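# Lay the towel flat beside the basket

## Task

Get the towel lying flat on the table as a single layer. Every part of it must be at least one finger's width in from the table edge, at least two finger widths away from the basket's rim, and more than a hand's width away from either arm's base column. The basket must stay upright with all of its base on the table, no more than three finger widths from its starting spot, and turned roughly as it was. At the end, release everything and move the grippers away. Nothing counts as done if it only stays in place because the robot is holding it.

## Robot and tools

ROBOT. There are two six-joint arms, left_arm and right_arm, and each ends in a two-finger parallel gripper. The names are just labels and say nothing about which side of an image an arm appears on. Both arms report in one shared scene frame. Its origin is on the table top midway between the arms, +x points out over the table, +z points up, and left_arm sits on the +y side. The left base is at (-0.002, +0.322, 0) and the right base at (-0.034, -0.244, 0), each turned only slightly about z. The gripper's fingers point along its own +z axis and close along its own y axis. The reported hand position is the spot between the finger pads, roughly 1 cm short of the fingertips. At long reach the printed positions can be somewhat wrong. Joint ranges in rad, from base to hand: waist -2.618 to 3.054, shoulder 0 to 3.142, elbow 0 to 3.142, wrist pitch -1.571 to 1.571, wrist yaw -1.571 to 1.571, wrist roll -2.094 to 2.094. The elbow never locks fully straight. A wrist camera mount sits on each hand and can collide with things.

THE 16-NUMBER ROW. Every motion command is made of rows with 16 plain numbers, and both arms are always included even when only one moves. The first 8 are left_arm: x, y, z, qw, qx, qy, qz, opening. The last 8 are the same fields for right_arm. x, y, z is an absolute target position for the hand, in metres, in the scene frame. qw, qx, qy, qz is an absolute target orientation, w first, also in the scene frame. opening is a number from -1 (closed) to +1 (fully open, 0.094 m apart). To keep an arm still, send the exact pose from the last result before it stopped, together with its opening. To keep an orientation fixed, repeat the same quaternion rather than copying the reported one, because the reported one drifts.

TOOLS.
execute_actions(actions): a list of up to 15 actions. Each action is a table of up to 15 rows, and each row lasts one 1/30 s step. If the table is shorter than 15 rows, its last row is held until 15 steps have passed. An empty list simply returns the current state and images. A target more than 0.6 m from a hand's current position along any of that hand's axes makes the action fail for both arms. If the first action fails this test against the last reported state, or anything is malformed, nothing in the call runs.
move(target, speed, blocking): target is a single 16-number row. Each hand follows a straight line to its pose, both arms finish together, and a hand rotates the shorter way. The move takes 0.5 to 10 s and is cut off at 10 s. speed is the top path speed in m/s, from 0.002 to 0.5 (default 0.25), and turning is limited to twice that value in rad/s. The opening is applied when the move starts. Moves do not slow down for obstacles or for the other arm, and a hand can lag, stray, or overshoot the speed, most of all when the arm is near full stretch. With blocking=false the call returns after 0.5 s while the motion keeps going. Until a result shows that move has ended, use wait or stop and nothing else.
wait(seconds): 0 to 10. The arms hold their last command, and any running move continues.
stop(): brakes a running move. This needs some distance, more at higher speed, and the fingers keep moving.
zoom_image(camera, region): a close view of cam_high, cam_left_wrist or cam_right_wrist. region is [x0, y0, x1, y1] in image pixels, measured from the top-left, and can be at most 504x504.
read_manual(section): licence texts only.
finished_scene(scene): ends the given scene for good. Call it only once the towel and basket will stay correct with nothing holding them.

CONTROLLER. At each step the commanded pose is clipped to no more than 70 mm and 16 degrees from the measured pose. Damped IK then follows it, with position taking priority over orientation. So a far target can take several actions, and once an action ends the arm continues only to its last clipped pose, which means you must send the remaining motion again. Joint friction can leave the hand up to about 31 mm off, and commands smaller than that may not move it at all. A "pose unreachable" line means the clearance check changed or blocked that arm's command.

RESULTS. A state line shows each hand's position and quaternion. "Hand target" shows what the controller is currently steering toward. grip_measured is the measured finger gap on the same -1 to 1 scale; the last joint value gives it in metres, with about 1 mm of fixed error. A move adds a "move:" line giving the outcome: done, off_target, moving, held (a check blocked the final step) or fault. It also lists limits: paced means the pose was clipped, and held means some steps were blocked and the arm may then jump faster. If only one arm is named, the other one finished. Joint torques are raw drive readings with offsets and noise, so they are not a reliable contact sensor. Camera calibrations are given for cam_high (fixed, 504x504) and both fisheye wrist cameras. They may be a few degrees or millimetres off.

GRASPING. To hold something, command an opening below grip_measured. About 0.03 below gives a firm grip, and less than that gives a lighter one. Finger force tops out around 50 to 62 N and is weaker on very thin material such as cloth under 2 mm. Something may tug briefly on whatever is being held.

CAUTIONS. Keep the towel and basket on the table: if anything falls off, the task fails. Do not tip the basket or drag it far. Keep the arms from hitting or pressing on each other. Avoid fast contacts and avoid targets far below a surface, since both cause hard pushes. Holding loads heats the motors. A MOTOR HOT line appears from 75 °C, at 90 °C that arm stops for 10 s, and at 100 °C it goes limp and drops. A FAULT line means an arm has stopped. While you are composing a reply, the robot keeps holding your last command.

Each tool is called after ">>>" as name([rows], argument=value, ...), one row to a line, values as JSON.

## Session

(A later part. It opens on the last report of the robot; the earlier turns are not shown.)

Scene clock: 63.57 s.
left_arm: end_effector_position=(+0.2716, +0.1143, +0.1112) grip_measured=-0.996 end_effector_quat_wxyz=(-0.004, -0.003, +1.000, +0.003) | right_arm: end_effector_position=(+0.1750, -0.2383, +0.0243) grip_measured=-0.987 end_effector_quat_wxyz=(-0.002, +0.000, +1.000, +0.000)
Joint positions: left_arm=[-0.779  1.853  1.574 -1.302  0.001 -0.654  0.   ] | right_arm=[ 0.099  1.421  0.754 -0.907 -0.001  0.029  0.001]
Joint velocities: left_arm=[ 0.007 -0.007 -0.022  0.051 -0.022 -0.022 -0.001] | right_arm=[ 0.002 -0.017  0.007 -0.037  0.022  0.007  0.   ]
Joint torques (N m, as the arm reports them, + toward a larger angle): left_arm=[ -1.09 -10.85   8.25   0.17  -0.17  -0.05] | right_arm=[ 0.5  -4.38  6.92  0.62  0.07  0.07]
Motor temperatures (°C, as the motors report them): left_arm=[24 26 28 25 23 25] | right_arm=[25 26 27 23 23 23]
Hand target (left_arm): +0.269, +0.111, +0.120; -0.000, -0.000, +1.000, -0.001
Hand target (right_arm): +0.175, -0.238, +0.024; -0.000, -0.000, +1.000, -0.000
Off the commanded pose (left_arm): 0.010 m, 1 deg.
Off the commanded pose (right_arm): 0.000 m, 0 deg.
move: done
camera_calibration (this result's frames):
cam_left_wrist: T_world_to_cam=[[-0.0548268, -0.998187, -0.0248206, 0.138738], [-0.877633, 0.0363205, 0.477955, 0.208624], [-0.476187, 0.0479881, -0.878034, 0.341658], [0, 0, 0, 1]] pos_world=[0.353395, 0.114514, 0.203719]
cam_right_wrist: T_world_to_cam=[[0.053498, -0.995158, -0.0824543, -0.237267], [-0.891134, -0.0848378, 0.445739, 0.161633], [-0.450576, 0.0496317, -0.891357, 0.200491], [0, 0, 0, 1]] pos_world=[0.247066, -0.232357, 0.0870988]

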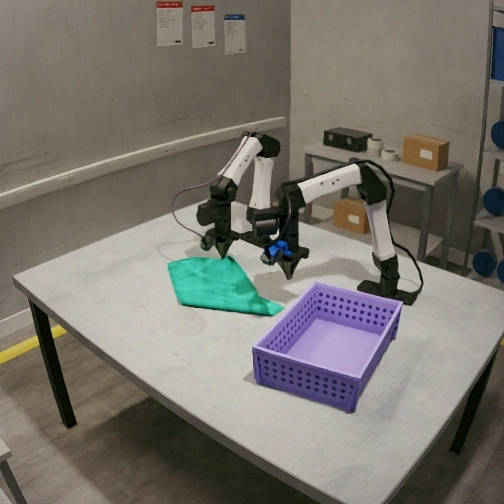

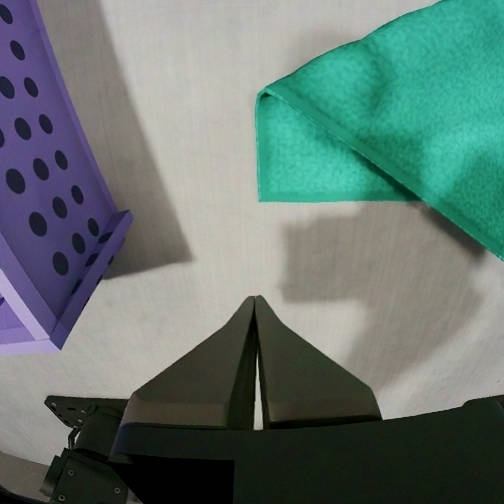

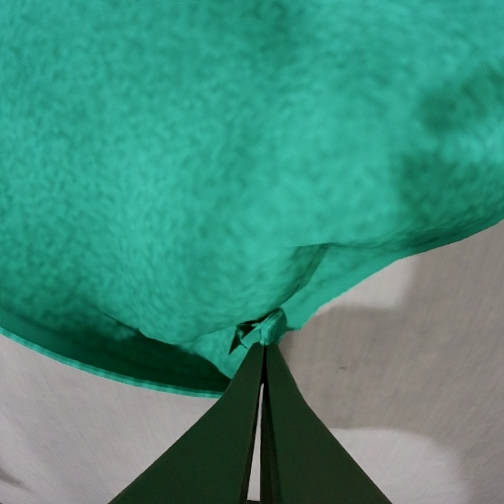

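Missed; retry deeper into the cloth, lower.

>>> move(target=[0.292,0.093,0.04,0,0,1,0,-0.3,0.175,-0.238,0.024,0,0,1,0,-1], speed=0.1)

>>> move(target=[0.292,0.093,-0.008,0,0,1,0,-0.3,0.175,-0.238,0.024,0,0,1,0,-1], speed=0.05)

>>> move(target=[0.292,0.093,-0.008,0,0,1,0,-1,0.175,-0.238,0.024,0,0,1,0,-1])

>>> move(target=[0.28,0.1,0.12,0,0,1,0,-1,0.175,-0.238,0.024,0,0,1,0,-1], speed=0.1)

Scene clock: 72.27 s.
left_arm: end_effector_position=(+0.2970, +0.0950, +0.0505) grip_measured=-0.303 end_effector_quat_wxyz=(+0.006, -0.004, +1.000, -0.005) | right_arm: end_effector_position=(+0.1750, -0.2383, +0.0243) grip_measured=-0.987 end_effector_quat_wxyz=(-0.002, +0.000, +1.000, +0.000)
Joint positions: left_arm=[-0.779  1.984  1.508 -1.08   0.001 -0.656  0.033] | right_arm=[ 0.099  1.421  0.754 -0.907 -0.001  0.029  0.001]
Joint velocities: left_arm=[-0.007 -0.002  0.007 -0.022  0.066 -0.007  0.001] | right_arm=[ 0.002  0.007  0.002 -0.051 -0.066 -0.022 -0.001]
Joint torques (N m, as the arm reports them, + toward a larger angle): left_arm=[-1.22 -9.8   5.59  0.56 -0.18 -0.09] | right_arm=[ 0.5  -4.27  6.93  0.59  0.06  0.07]
Motor temperatures (°C, as the motors report them): left_arm=[24 27 28 25 23 25] | right_arm=[25 26 28 23 23 23]
Hand target (left_arm): +0.292, +0.092, +0.040; -0.000, +0.000, +1.000, -0.000
Hand target (right_arm): +0.175, -0.238, +0.024; -0.000, -0.000, +1.000, -0.000
Off the commanded pose (left_arm): 0.012 m, 1 deg.
Off the commanded pose (right_arm): 0.000 m, 0 deg.
move: off_target (left_arm)
camera_calibration (this result's frames):
cam_left_wrist: T_world_to_cam=[[-0.0533241, -0.998522, -0.0105194, 0.118294], [-0.887228, 0.0425413, 0.459365, 0.263833], [-0.458239, 0.0338283, -0.888185, 0.297889], [0, 0, 0, 1]] pos_world=[0.376892, 0.0968186, 0.14463]
cam_right_wrist: T_world_to_cam=[[0.053498, -0.995158, -0.0824543, -0.237267], [-0.891134, -0.0848378, 0.445739, 0.161633], [-0.450576, 0.0496317, -0.891357, 0.200491], [0, 0, 0, 1]] pos_world=[0.247066, -0.232357, 0.0870988]

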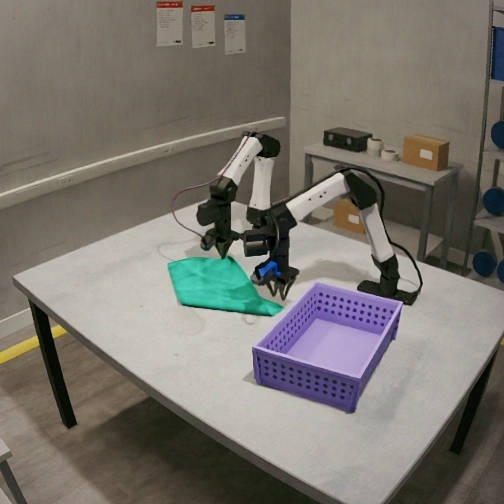

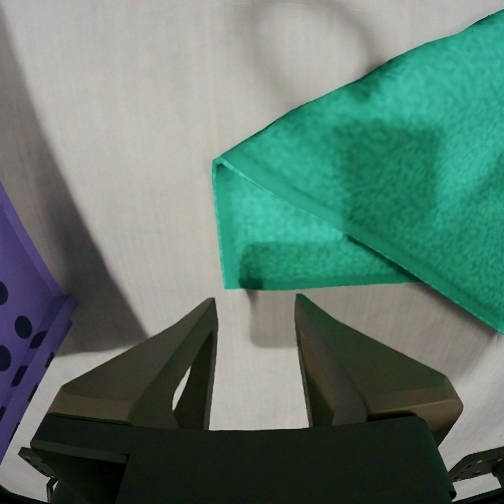

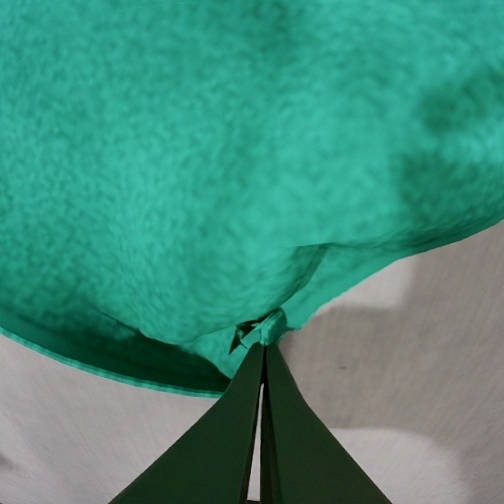

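Scene clock: 73.67 s.
left_arm: end_effector_position=(+0.2982, +0.0940, +0.0172) grip_measured=-0.303 end_effector_quat_wxyz=(+0.009, -0.004, +1.000, -0.008) | right_arm: end_effector_position=(+0.1750, -0.2383, +0.0243) grip_measured=-0.987 end_effector_quat_wxyz=(-0.002, +0.000, +1.000, +0.000)
Joint positions: left_arm=[-0.779  2.019  1.421 -0.949  0.002 -0.656  0.033] | right_arm=[ 0.099  1.421  0.754 -0.907 -0.001  0.029  0.001]
Joint velocities: left_arm=[ 0.007 -0.007  0.007 -0.051  0.051 -0.007  0.   ] | right_arm=[ 0.012 -0.002 -0.017  0.007 -0.007 -0.037 -0.   ]
Joint torques (N m, as the arm reports them, + toward a larger angle): left_arm=[-1.11 -7.76  3.53  0.91 -0.19 -0.07] | right_arm=[ 0.64 -4.22  7.03  0.63  0.12  0.08]
Motor temperatures (°C, as the motors report them): left_arm=[24 28 28 25 23 25] | right_arm=[25 25 28 23 23 23]
Hand target (left_arm): +0.292, +0.093, -0.007; -0.001, +0.000, +1.000, +0.000
Hand target (right_arm): +0.175, -0.238, +0.024; -0.000, -0.000, +1.000, -0.000
Off the commanded pose (left_arm): 0.026 m, 1 deg.
Off the commanded pose (right_arm): 0.000 m, 0 deg.
move: off_target (left_arm)
camera_calibration (this result's frames):
cam_left_wrist: T_world_to_cam=[[-0.05329, -0.998566, -0.00518628, 0.116857], [-0.890072, 0.0451443, 0.453579, 0.280918], [-0.452694, 0.0287874, -0.891201, 0.267762], [0, 0, 0, 1]] pos_world=[0.377479, 0.0962995, 0.111818]
cam_right_wrist: T_world_to_cam=[[0.053498, -0.995158, -0.0824543, -0.237267], [-0.891134, -0.0848378, 0.445739, 0.161633], [-0.450576, 0.0496317, -0.891357, 0.200491], [0, 0, 0, 1]] pos_world=[0.247066, -0.232357, 0.0870988]

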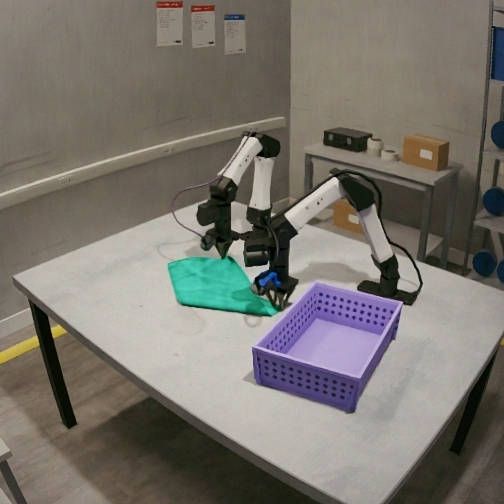

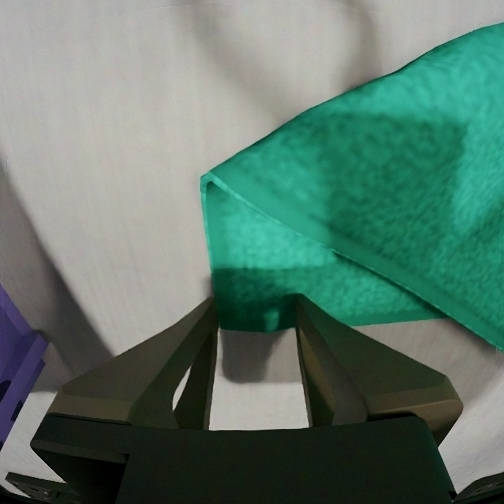

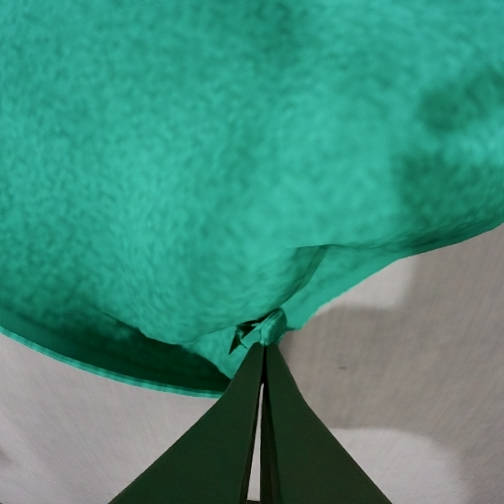

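Scene clock: 74.37 s.
left_arm: end_effector_position=(+0.2985, +0.0924, +0.0174) grip_measured=-0.967 end_effector_quat_wxyz=(+0.010, -0.004, +1.000, -0.013) | right_arm: end_effector_position=(+0.1750, -0.2383, +0.0243) grip_measured=-0.987 end_effector_quat_wxyz=(-0.002, +0.000, +1.000, +0.000)
Joint positions: left_arm=[-0.779  2.017  1.418 -0.941  0.009 -0.656  0.002] | right_arm=[ 0.099  1.421  0.754 -0.907 -0.001  0.029  0.001]
Joint velocities: left_arm=[-0.022  0.007 -0.007  0.007  0.066 -0.037  0.   ] | right_arm=[ 0.002 -0.007 -0.012  0.022 -0.051 -0.022 -0.001]
Joint torques (N m, as the arm reports them, + toward a larger angle): left_arm=[-1.2  -7.73  3.56  0.86 -0.26 -0.07] | right_arm=[ 0.59 -4.46  6.83  0.55  0.09  0.03]
Motor temperatures (°C, as the motors report them): left_arm=[24 28 28 25 23 25] | right_arm=[25 25 28 23 23 23]
Hand target (left_arm): +0.291, +0.094, -0.007; -0.000, +0.000, +1.000, +0.001
Hand target (right_arm): +0.175, -0.238, +0.024; -0.000, -0.000, +1.000, -0.000
Off the commanded pose (left_arm): 0.026 m, 2 deg.
Off the commanded pose (right_arm): 0.000 m, 0 deg.
move: off_target (left_arm)
camera_calibration (this result's frames):
cam_left_wrist: T_world_to_cam=[[-0.053466, -0.998561, 0.00424381, 0.115168], [-0.890908, 0.0496206, 0.451465, 0.281031], [-0.451026, 0.0203572, -0.892279, 0.268346], [0, 0, 0, 1]] pos_world=[0.377562, 0.0955945, 0.112075]
cam_right_wrist: T_world_to_cam=[[0.053498, -0.995158, -0.0824543, -0.237267], [-0.891134, -0.0848378, 0.445739, 0.161633], [-0.450576, 0.0496317, -0.891357, 0.200491], [0, 0, 0, 1]] pos_world=[0.247066, -0.232357, 0.0870988]

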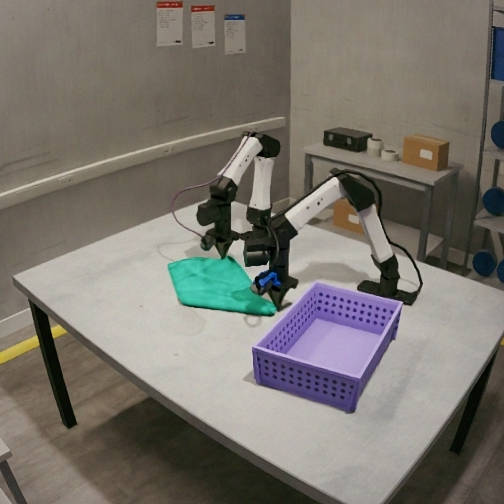

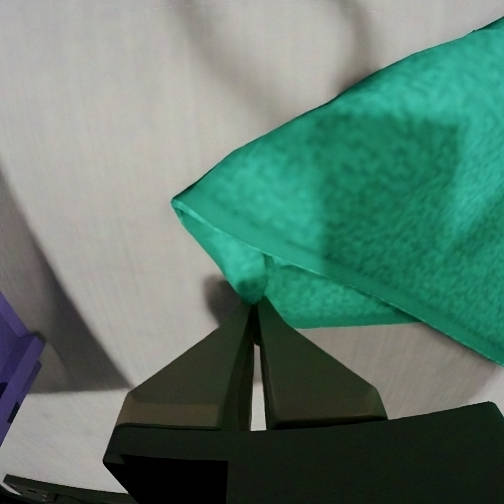

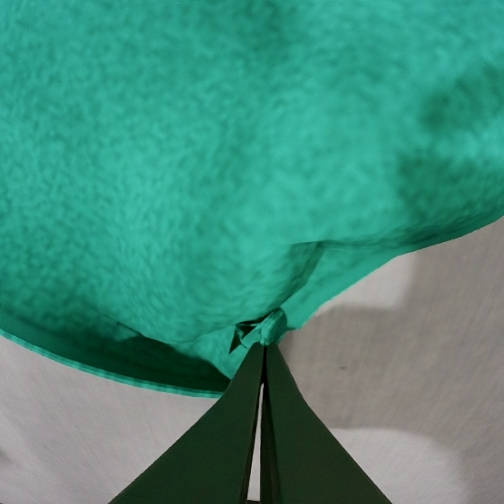

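Scene clock: 75.97 s.
left_arm: end_effector_position=(+0.2812, +0.1026, +0.1106) grip_measured=-0.967 end_effector_quat_wxyz=(-0.006, -0.003, +1.000, -0.001) | right_arm: end_effector_position=(+0.1750, -0.2383, +0.0243) grip_measured=-0.987 end_effector_quat_wxyz=(-0.002, +0.000, +1.000, +0.000)
Joint positions: left_arm=[-0.785  1.91   1.646 -1.316  0.009 -0.66   0.002] | right_arm=[ 0.099  1.421  0.754 -0.907 -0.001  0.029  0.001]
Joint velocities: left_arm=[ 0.007 -0.012 -0.002 -0.037 -0.037 -0.081  0.   ] | right_arm=[-0.002 -0.017 -0.007  0.051  0.066 -0.051  0.   ]
Joint torques (N m, as the arm reports them, + toward a larger angle): left_arm=[ -1.05 -11.39   8.24   0.15  -0.26  -0.09] | right_arm=[ 0.62 -4.32  6.91  0.57  0.08  0.07]
Motor temperatures (°C, as the motors report them): left_arm=[24 28 28 24 23 25] | right_arm=[25 25 28 23 23 23]
Hand target (left_arm): +0.279, +0.101, +0.120; +0.000, +0.000, +1.000, -0.000
Hand target (right_arm): +0.175, -0.238, +0.024; -0.000, -0.000, +1.000, -0.000
Off the commanded pose (left_arm): 0.010 m, 1 deg.
Off the commanded pose (right_arm): 0.000 m, 0 deg.
move: done
camera_calibration (this result's frames):
cam_left_wrist: T_world_to_cam=[[-0.0559686, -0.99827, -0.0180235, 0.127146], [-0.876073, 0.0404426, 0.480479, 0.216578], [-0.478919, 0.0426816, -0.876821, 0.347407], [0, 0, 0, 1]] pos_world=[0.363234, 0.10334, 0.202845]
cam_right_wrist: T_world_to_cam=[[0.053498, -0.995158, -0.0824543, -0.237267], [-0.891134, -0.0848378, 0.445739, 0.161633], [-0.450576, 0.0496317, -0.891357, 0.200491], [0, 0, 0, 1]] pos_world=[0.247066, -0.232357, 0.0870988]

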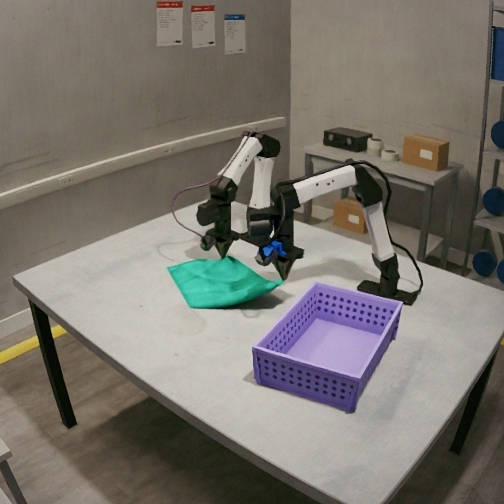

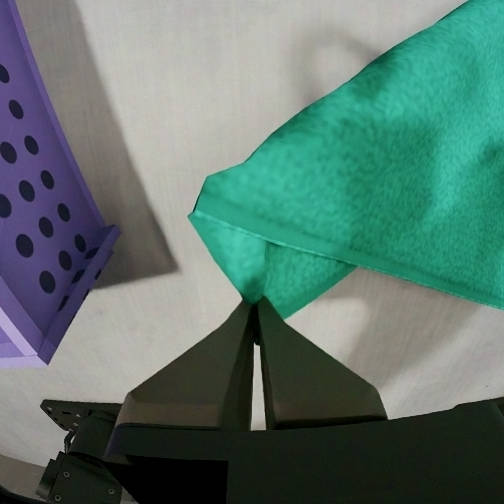

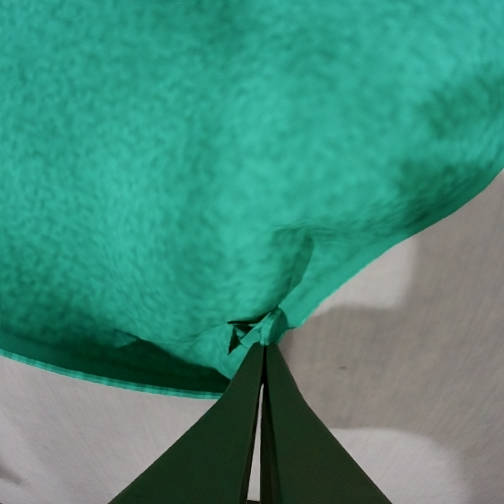

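>>> move(target=[0.4,0.1,0.31,0.2,0,0.98,0,-1,0.4,-0.35,0.31,0.2,0,0.98,0,-1], speed=0.15)

Scene clock: 84.37 s.
left_arm: end_effector_position=(+0.3906, +0.0956, +0.3153) grip_measured=-0.967 end_effector_quat_wxyz=(+0.282, +0.011, +0.958, -0.058) | right_arm: end_effector_position=(+0.3987, -0.3442, +0.3083) grip_measured=-0.987 end_effector_quat_wxyz=(+0.258, +0.004, +0.966, -0.015)
Joint positions: left_arm=[-0.732  2.059  2.588 -1.551 -0.21  -0.519  0.002] | right_arm=[-0.194  2.044  2.562 -1.575 -0.1   -0.23   0.001]
Joint velocities: left_arm=[-0.007  0.027 -0.032 -0.022 -0.066  0.066  0.   ] | right_arm=[-0.002  0.012 -0.007 -0.022 -0.022  0.007 -0.   ]
Joint torques (N m, as the arm reports them, + toward a larger angle): left_arm=[ 0.86 -9.16  7.7   1.22 -0.42  0.04] | right_arm=[-0.46 -8.59  9.13  1.59 -0.05 -0.03]
Motor temperatures (°C, as the motors report them): left_arm=[24 29 29 24 23 25] | right_arm=[25 25 28 23 23 23]
Hand target (left_arm): +0.397, +0.101, +0.312; +0.281, +0.007, +0.959, -0.046
Hand target (right_arm): +0.400, -0.347, +0.308; +0.257, +0.003, +0.966, -0.014
Off the commanded pose (left_arm): 0.012 m, 12 deg.
Off the commanded pose (right_arm): 0.006 m, 7 deg.
joint sent to its limit (left arm) — the command would take joint 4 (wrist pitch) past its lower limit, so that joint was sent only as far as its limit.
joint sent to its limit (right arm) — the command would take joint 4 (wrist pitch) past its lower limit, so that joint was sent only as far as its limit.
move: off_target (left_arm, right_arm)
camera_calibration (this result's frames):
cam_left_wrist: T_world_to_cam=[[-0.0945837, -0.994052, 0.0539856, 0.121998], [-0.991992, 0.0895508, -0.0890626, 0.434579], [0.0836984, -0.0619772, -0.994562, 0.406971], [0, 0, 0, 1]] pos_world=[0.408575, 0.107579, 0.436876]
cam_right_wrist: T_world_to_cam=[[0.0716822, -0.997288, -0.0166869, -0.359401], [-0.99578, -0.0705927, -0.0586364, 0.42751], [0.0572994, 0.0208197, -0.99814, 0.380244], [0, 0, 0, 1]] pos_world=[0.429681, -0.336163, 0.398607]

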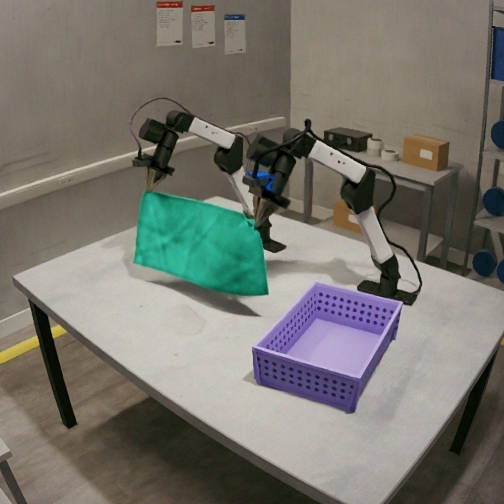

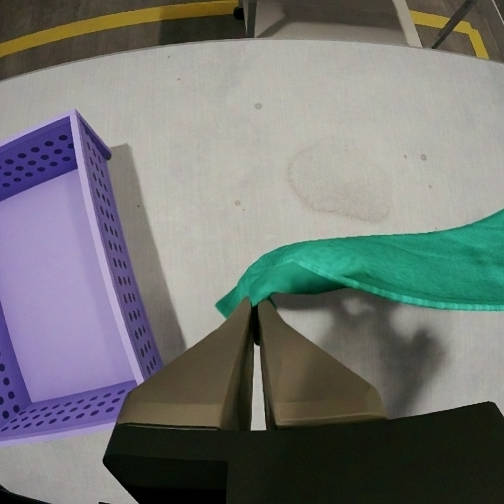

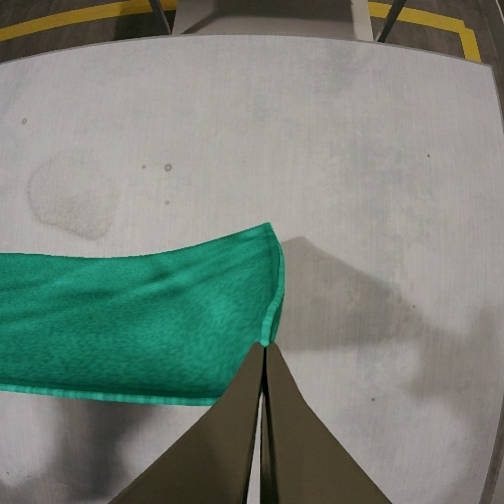

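>>> move(target=[0.17,0.105,0.3,0.2,0,0.98,0,-1,0.17,-0.355,0.3,0.2,0,0.98,0,-1], speed=0.15)

>>> move(target=[0.3,0.105,0.17,0.15,0,0.99,0,-1,0.3,-0.355,0.17,0.15,0,0.99,0,-1], speed=0.15)

>>> move(target=[0.46,0.105,0.02,0.15,0,0.99,0,-1,0.46,-0.355,0.02,0.15,0,0.99,0,-1], speed=0.12)

>>> move(target=[0.46,0.105,0.02,0.15,0,0.99,0,0,0.46,-0.355,0.02,0.15,0,0.99,0,0])

>>> move(target=[0.3,0.15,0.3,0.2,0,0.98,0,0,0.3,-0.3,0.3,0.2,0,0.98,0,0])

Scene clock: 98.80 s.
left_arm: end_effector_position=(+0.1736, +0.1004, +0.2993) grip_measured=-0.967 end_effector_quat_wxyz=(+0.236, +0.014, +0.968, -0.083) | right_arm: end_effector_position=(+0.1747, -0.3557, +0.3060) grip_measured=-0.987 end_effector_quat_wxyz=(+0.244, +0.006, +0.969, -0.029)
Joint positions: left_arm=[-1.234  1.421  1.788 -1.553 -0.337 -1.007  0.002] | right_arm=[-0.599  1.25   1.698 -1.584 -0.249 -0.602  0.001]
Joint velocities: left_arm=[ 0.002  0.002  0.007  0.066 -0.007 -0.007 -0.001] | right_arm=[ 0.012  0.012 -0.012  0.007  0.007  0.051 -0.001]
Joint torques (N m, as the arm reports them, + toward a larger angle): left_arm=[-0.84 -6.49  5.05  0.94 -0.51 -0.09] | right_arm=[-0.49 -2.76  4.68  1.48 -0.14 -0.05]
Motor temperatures (°C, as the motors report them): left_arm=[24 31 29 25 23 25] | right_arm=[25 27 29 24 23 23]
Hand target (left_arm): +0.171, +0.106, +0.298; +0.239, +0.013, +0.968, -0.076
Hand target (right_arm): +0.171, -0.355, +0.300; +0.236, +0.006, +0.971, -0.025
Off the commanded pose (left_arm): 0.006 m, 11 deg.
Off the commanded pose (right_arm): 0.008 m, 6 deg.
joint sent to its limit (left arm) — the command would take joint 4 (wrist pitch) past its lower limit, so that joint was sent only as far as its limit.
joint sent to its limit (right arm) — the command would take joint 4 (wrist pitch) past its lower limit, so that joint was sent only as far as its limit.
move: off_target (left_arm, right_arm)
camera_calibration (this result's frames):
cam_left_wrist: T_world_to_cam=[[-0.111677, -0.987961, 0.107055, 0.0935082], [-0.99368, 0.112244, -0.000732447, 0.189013], [-0.0112927, -0.10646, -0.994253, 0.430394], [0, 0, 0, 1]] pos_world=[0.203121, 0.116987, 0.418049]
cam_right_wrist: T_world_to_cam=[[0.0603448, -0.998148, 0.00764074, -0.360638], [-0.997732, -0.0605448, -0.0294275, 0.198485], [0.0298356, -0.00584762, -0.999538, 0.38678], [0, 0, 0, 1]] pos_world=[0.208257, -0.345691, 0.395198]

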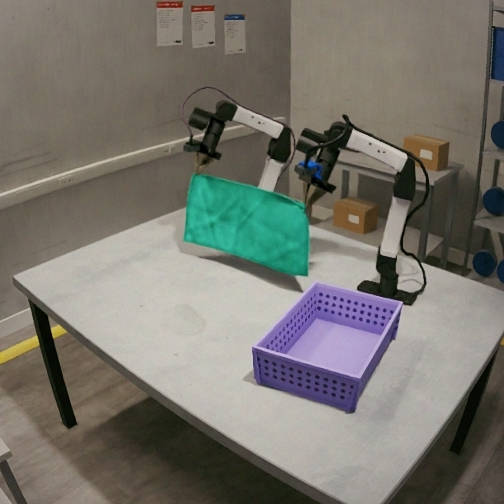

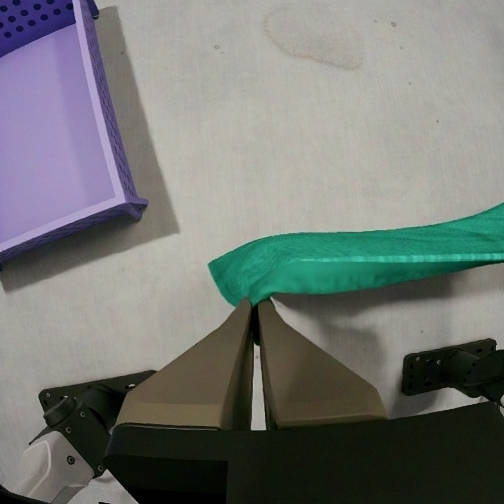

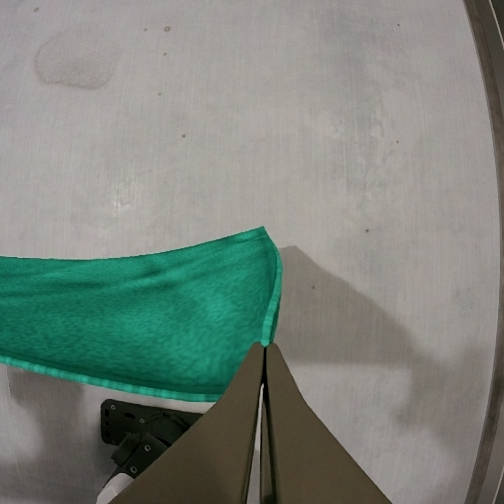

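Scene clock: 100.50 s.
left_arm: end_effector_position=(+0.2969, +0.1013, +0.1723) grip_measured=-0.967 end_effector_quat_wxyz=(+0.153, +0.003, +0.988, +0.004) | right_arm: end_effector_position=(+0.2973, -0.3528, +0.1743) grip_measured=-0.987 end_effector_quat_wxyz=(+0.149, -0.003, +0.989, +0.008)
Joint positions: left_arm=[-0.862  1.742  1.639 -1.24  -0.208 -0.701  0.002] | right_arm=[-0.307  1.618  1.507 -1.188 -0.125 -0.368  0.001]
Joint velocities: left_arm=[ 0.002 -0.017  0.007  0.037  0.022 -0.037 -0.   ] | right_arm=[ 0.007 -0.007  0.007 -0.022  0.037 -0.037 -0.002]
Joint torques (N m, as the arm reports them, + toward a larger angle): left_arm=[ 0.68 -8.37  7.56  0.87 -0.33  0.08] | right_arm=[ 0.92 -6.68  7.04  1.47  0.14  0.15]
Motor temperatures (°C, as the motors report them): left_arm=[24 30 29 25 23 25] | right_arm=[25 26 29 24 23 23]
Hand target (left_arm): +0.302, +0.103, +0.170; +0.154, +0.000, +0.988, +0.004
Hand target (right_arm): +0.300, -0.355, +0.171; +0.149, -0.001, +0.989, +0.000
Off the commanded pose (left_arm): 0.005 m, 1 deg.
Off the commanded pose (right_arm): 0.006 m, 1 deg.
move: done
camera_calibration (this result's frames):
cam_left_wrist: T_world_to_cam=[[-0.0571112, -0.997314, -0.0458675, 0.132942], [-0.982201, 0.0478927, 0.181623, 0.283004], [-0.178938, 0.0554238, -0.982298, 0.33694], [0, 0, 0, 1]] pos_world=[0.345851, 0.100357, 0.285673]
cam_right_wrist: T_world_to_cam=[[0.085393, -0.993315, -0.0776691, -0.355039], [-0.982515, -0.0968956, 0.158981, 0.266915], [-0.165444, 0.0627353, -0.984222, 0.331015], [0, 0, 0, 1]] pos_world=[0.34733, -0.347569, 0.255782]

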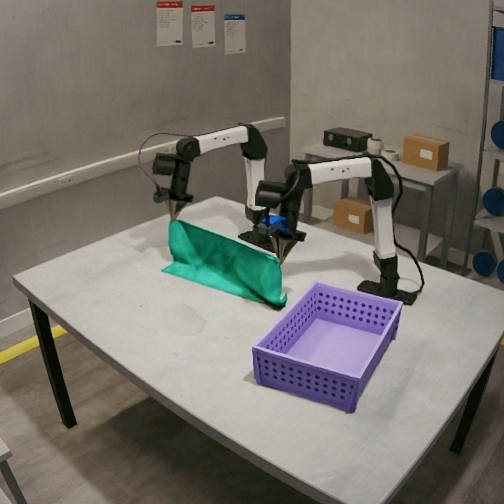

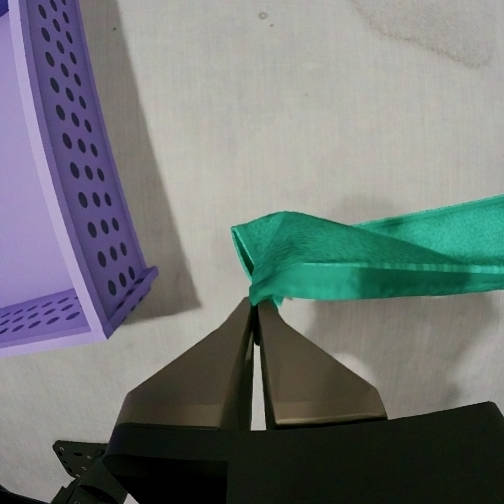

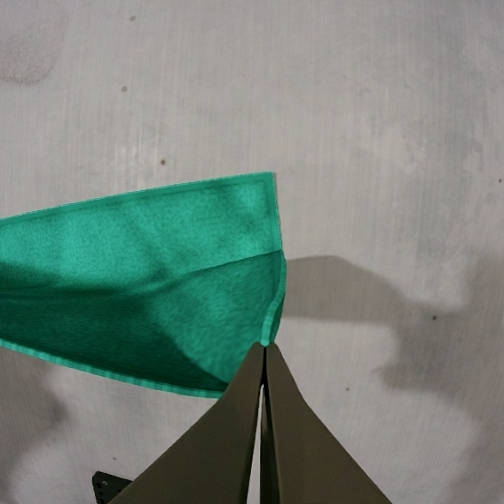

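Scene clock: 102.80 s.
left_arm: end_effector_position=(+0.4555, +0.0983, +0.0321) grip_measured=-0.967 end_effector_quat_wxyz=(+0.155, +0.005, +0.988, -0.001) | right_arm: end_effector_position=(+0.4515, -0.3501, +0.0218) grip_measured=-0.987 end_effector_quat_wxyz=(+0.143, -0.004, +0.990, +0.011)
Joint positions: left_arm=[-0.634  2.288  1.866 -0.872 -0.146 -0.473  0.002] | right_arm=[-0.175  2.252  1.768 -0.815 -0.091 -0.241  0.001]
Joint velocities: left_arm=[-0.012 -0.012  0.007  0.007 -0.022 -0.007 -0.   ] | right_arm=[-0.002  0.007 -0.027  0.007  0.037 -0.051 -0.   ]
Joint torques (N m, as the arm reports them, + toward a larger angle): left_arm=[  0.97 -11.28   8.39   0.94  -0.25   0.02] | right_arm=[  0.66 -10.98  10.51   1.33   0.19   0.13]
Motor temperatures (°C, as the motors report them): left_arm=[24 31 29 25 23 25] | right_arm=[25 27 29 24 23 23]
Hand target (left_arm): +0.462, +0.103, +0.021; +0.151, +0.000, +0.988, +0.003
Hand target (right_arm): +0.460, -0.354, +0.020; +0.150, +0.000, +0.989, -0.001
Off the commanded pose (left_arm): 0.015 m, 1 deg.
Off the commanded pose (right_arm): 0.010 m, 2 deg.
move: off_target (left_arm)
camera_calibration (this result's frames):
cam_left_wrist: T_world_to_cam=[[-0.061975, -0.997337, -0.0384509, 0.134523], [-0.982796, 0.054265, 0.176545, 0.464239], [-0.173988, 0.0487308, -0.983541, 0.22616], [0, 0, 0, 1]] pos_world=[0.503938, 0.0979515, 0.145651]
cam_right_wrist: T_world_to_cam=[[0.0859546, -0.992745, -0.0840782, -0.377226], [-0.980271, -0.0993467, 0.170879, 0.440794], [-0.177992, 0.0677316, -0.981698, 0.213641], [0, 0, 0, 1]] pos_world=[0.502548, -0.345168, 0.102692]

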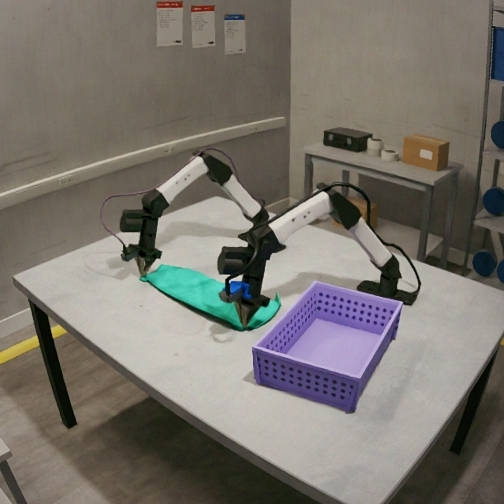

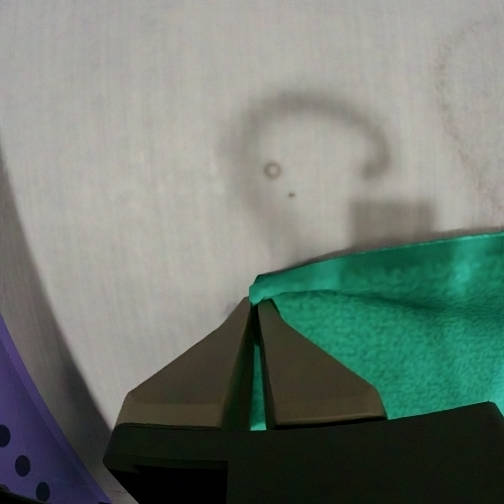

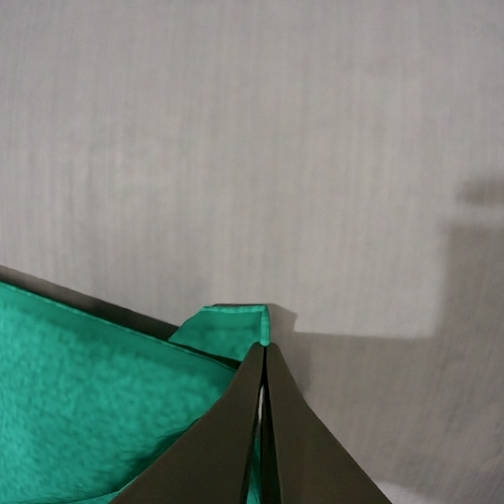

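Scene clock: 103.57 s.
left_arm: end_effector_position=(+0.4577, +0.1009, +0.0323) grip_measured=-0.003 end_effector_quat_wxyz=(+0.157, +0.002, +0.988, -0.001) | right_arm: end_effector_position=(+0.4516, -0.3522, +0.0218) grip_measured=-0.003 end_effector_quat_wxyz=(+0.142, -0.003, +0.990, +0.005)
Joint positions: left_arm=[-0.627  2.288  1.866 -0.869 -0.146 -0.472  0.047] | right_arm=[-0.175  2.252  1.768 -0.813 -0.08  -0.241  0.047]
Joint velocities: left_arm=[ 0.002 -0.032  0.007 -0.007  0.037 -0.007 -0.001] | right_arm=[-0.007 -0.012  0.007  0.037 -0.022 -0.007 -0.001]
Joint torques (N m, as the arm reports them, + toward a larger angle): left_arm=[  0.74 -12.     7.01   1.01  -0.16   0.  ] | right_arm=[  0.46 -11.16  10.25   1.36   0.12   0.15]
Motor temperatures (°C, as the motors report them): left_arm=[24 31 29 25 23 25] | right_arm=[25 27 29 24 23 23]
Hand target (left_arm): +0.460, +0.105, +0.020; +0.150, +0.000, +0.989, +0.000
Hand target (right_arm): +0.460, -0.355, +0.020; +0.150, +0.000, +0.989, -0.000
Off the commanded pose (left_arm): 0.013 m, 1 deg.
Off the commanded pose (right_arm): 0.009 m, 1 deg.
move: off_target (left_arm)
camera_calibration (this result's frames):
cam_left_wrist: T_world_to_cam=[[-0.0559585, -0.997764, -0.0365586, 0.134532], [-0.983568, 0.0487934, 0.17382, 0.467187], [-0.171648, 0.0456846, -0.984099, 0.225872], [0, 0, 0, 1]] pos_world=[0.505809, 0.101116, 0.145992]
cam_right_wrist: T_world_to_cam=[[0.0827381, -0.993923, -0.0726013, -0.378538], [-0.980485, -0.0942229, 0.172543, 0.442527], [-0.178335, 0.0569086, -0.982323, 0.210139], [0, 0, 0, 1]] pos_world=[0.502686, -0.346501, 0.102587]

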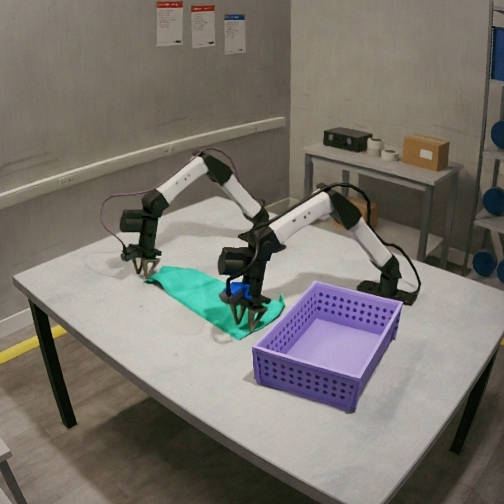

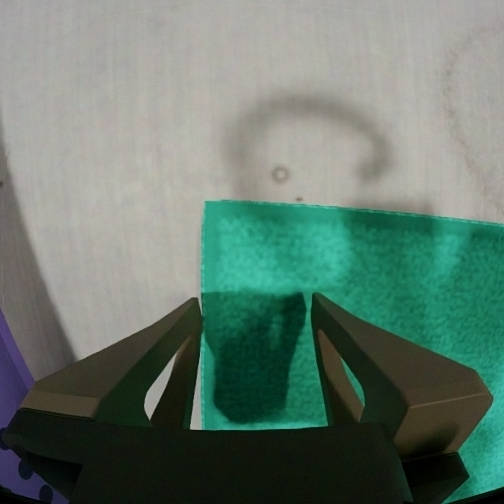

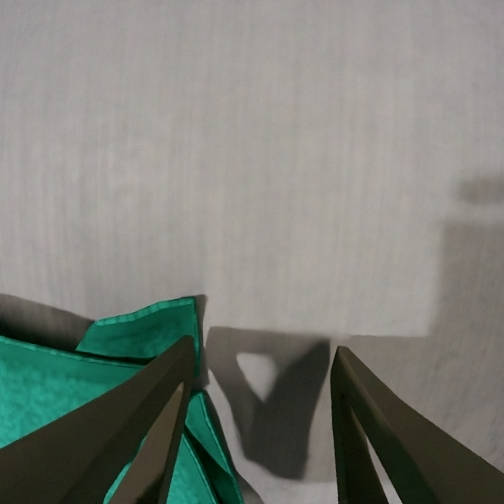

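Scene clock: 105.57 s.
left_arm: end_effector_position=(+0.3023, +0.1541, +0.2958) grip_measured=-0.003 end_effector_quat_wxyz=(+0.221, -0.001, +0.975, -0.017) | right_arm: end_effector_position=(+0.2980, -0.3037, +0.2965) grip_measured=-0.003 end_effector_quat_wxyz=(+0.200, -0.000, +0.980, -0.003)
Joint positions: left_arm=[-0.744  1.667  2.03  -1.543 -0.223 -0.57   0.047] | right_arm=[-0.146  1.636  2.013 -1.552 -0.08  -0.202  0.047]
Joint velocities: left_arm=[ 0.007 -0.017  0.022 -0.022 -0.037 -0.007 -0.   ] | right_arm=[-0.007 -0.012 -0.012 -0.037  0.022 -0.022  0.   ]
Joint torques (N m, as the arm reports them, + toward a larger angle): left_arm=[-1.12 -8.04  7.18  0.91 -0.35 -0.1 ] | right_arm=[ 1.19 -5.61  9.37  1.24  0.    0.17]
Motor temperatures (°C, as the motors report them): left_arm=[24 31 29 25 23 25] | right_arm=[25 27 29 24 23 23]
Hand target (left_arm): +0.297, +0.154, +0.299; +0.220, +0.002, +0.975, -0.015
Hand target (right_arm): +0.299, -0.301, +0.299; +0.200, -0.000, +0.980, -0.001
Off the commanded pose (left_arm): 0.006 m, 3 deg.
Off the commanded pose (right_arm): 0.005 m, 0 deg.
joint sent to its limit (left arm) — the command would take joint 4 (wrist pitch) past its lower limit, so that joint was sent only as far as its limit.
move: off_target (left_arm)
camera_calibration (this result's frames):
cam_left_wrist: T_world_to_cam=[[-0.0529191, -0.998535, -0.0112713, 0.180188], [-0.997709, 0.0523922, 0.0428015, 0.308466], [-0.0421482, 0.0135105, -0.99902, 0.426287], [0, 0, 0, 1]] pos_world=[0.335262, 0.158003, 0.414697]
cam_right_wrist: T_world_to_cam=[[0.0818001, -0.99547, -0.048463, -0.305051], [-0.994732, -0.0845602, 0.0579393, 0.290328], [-0.0617748, 0.0434683, -0.997143, 0.415407], [0, 0, 0, 1]] pos_world=[0.339413, -0.297176, 0.382615]

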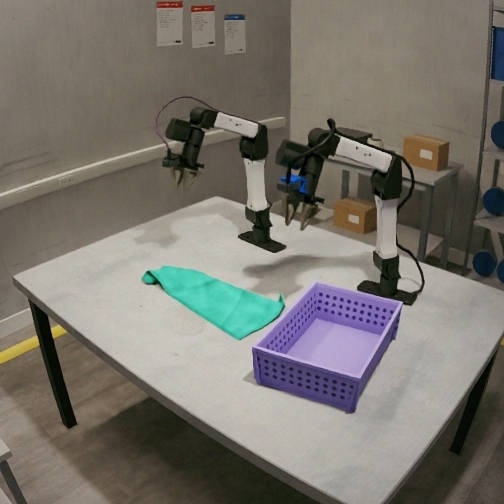

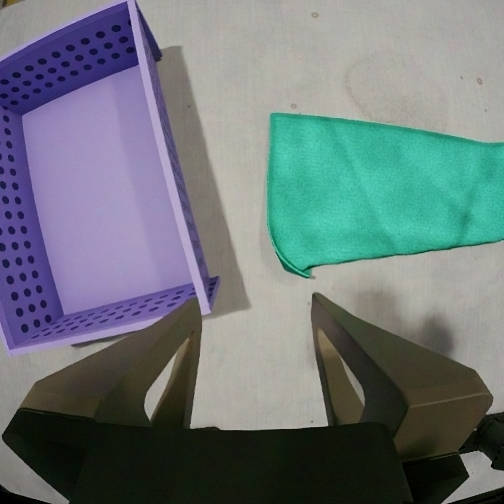

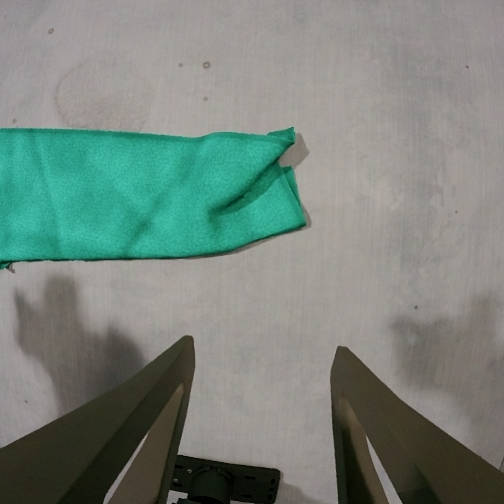

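>>> zoom_image(camera="cam_right_wrist", region=[180, 100, 340, 260])

Region (180, 100, 340, 260) of cam_right_wrist's 504x504 image, scaled by 3.150, with more detail than that image has.

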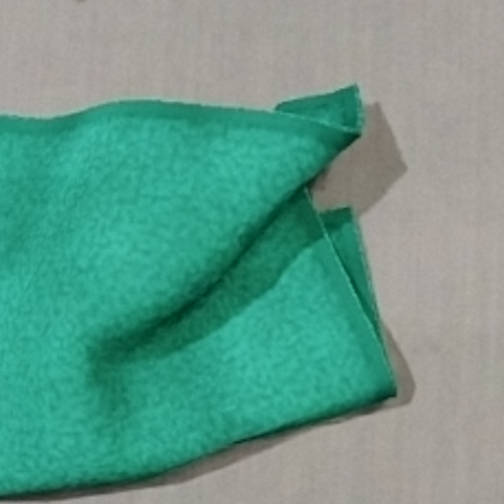

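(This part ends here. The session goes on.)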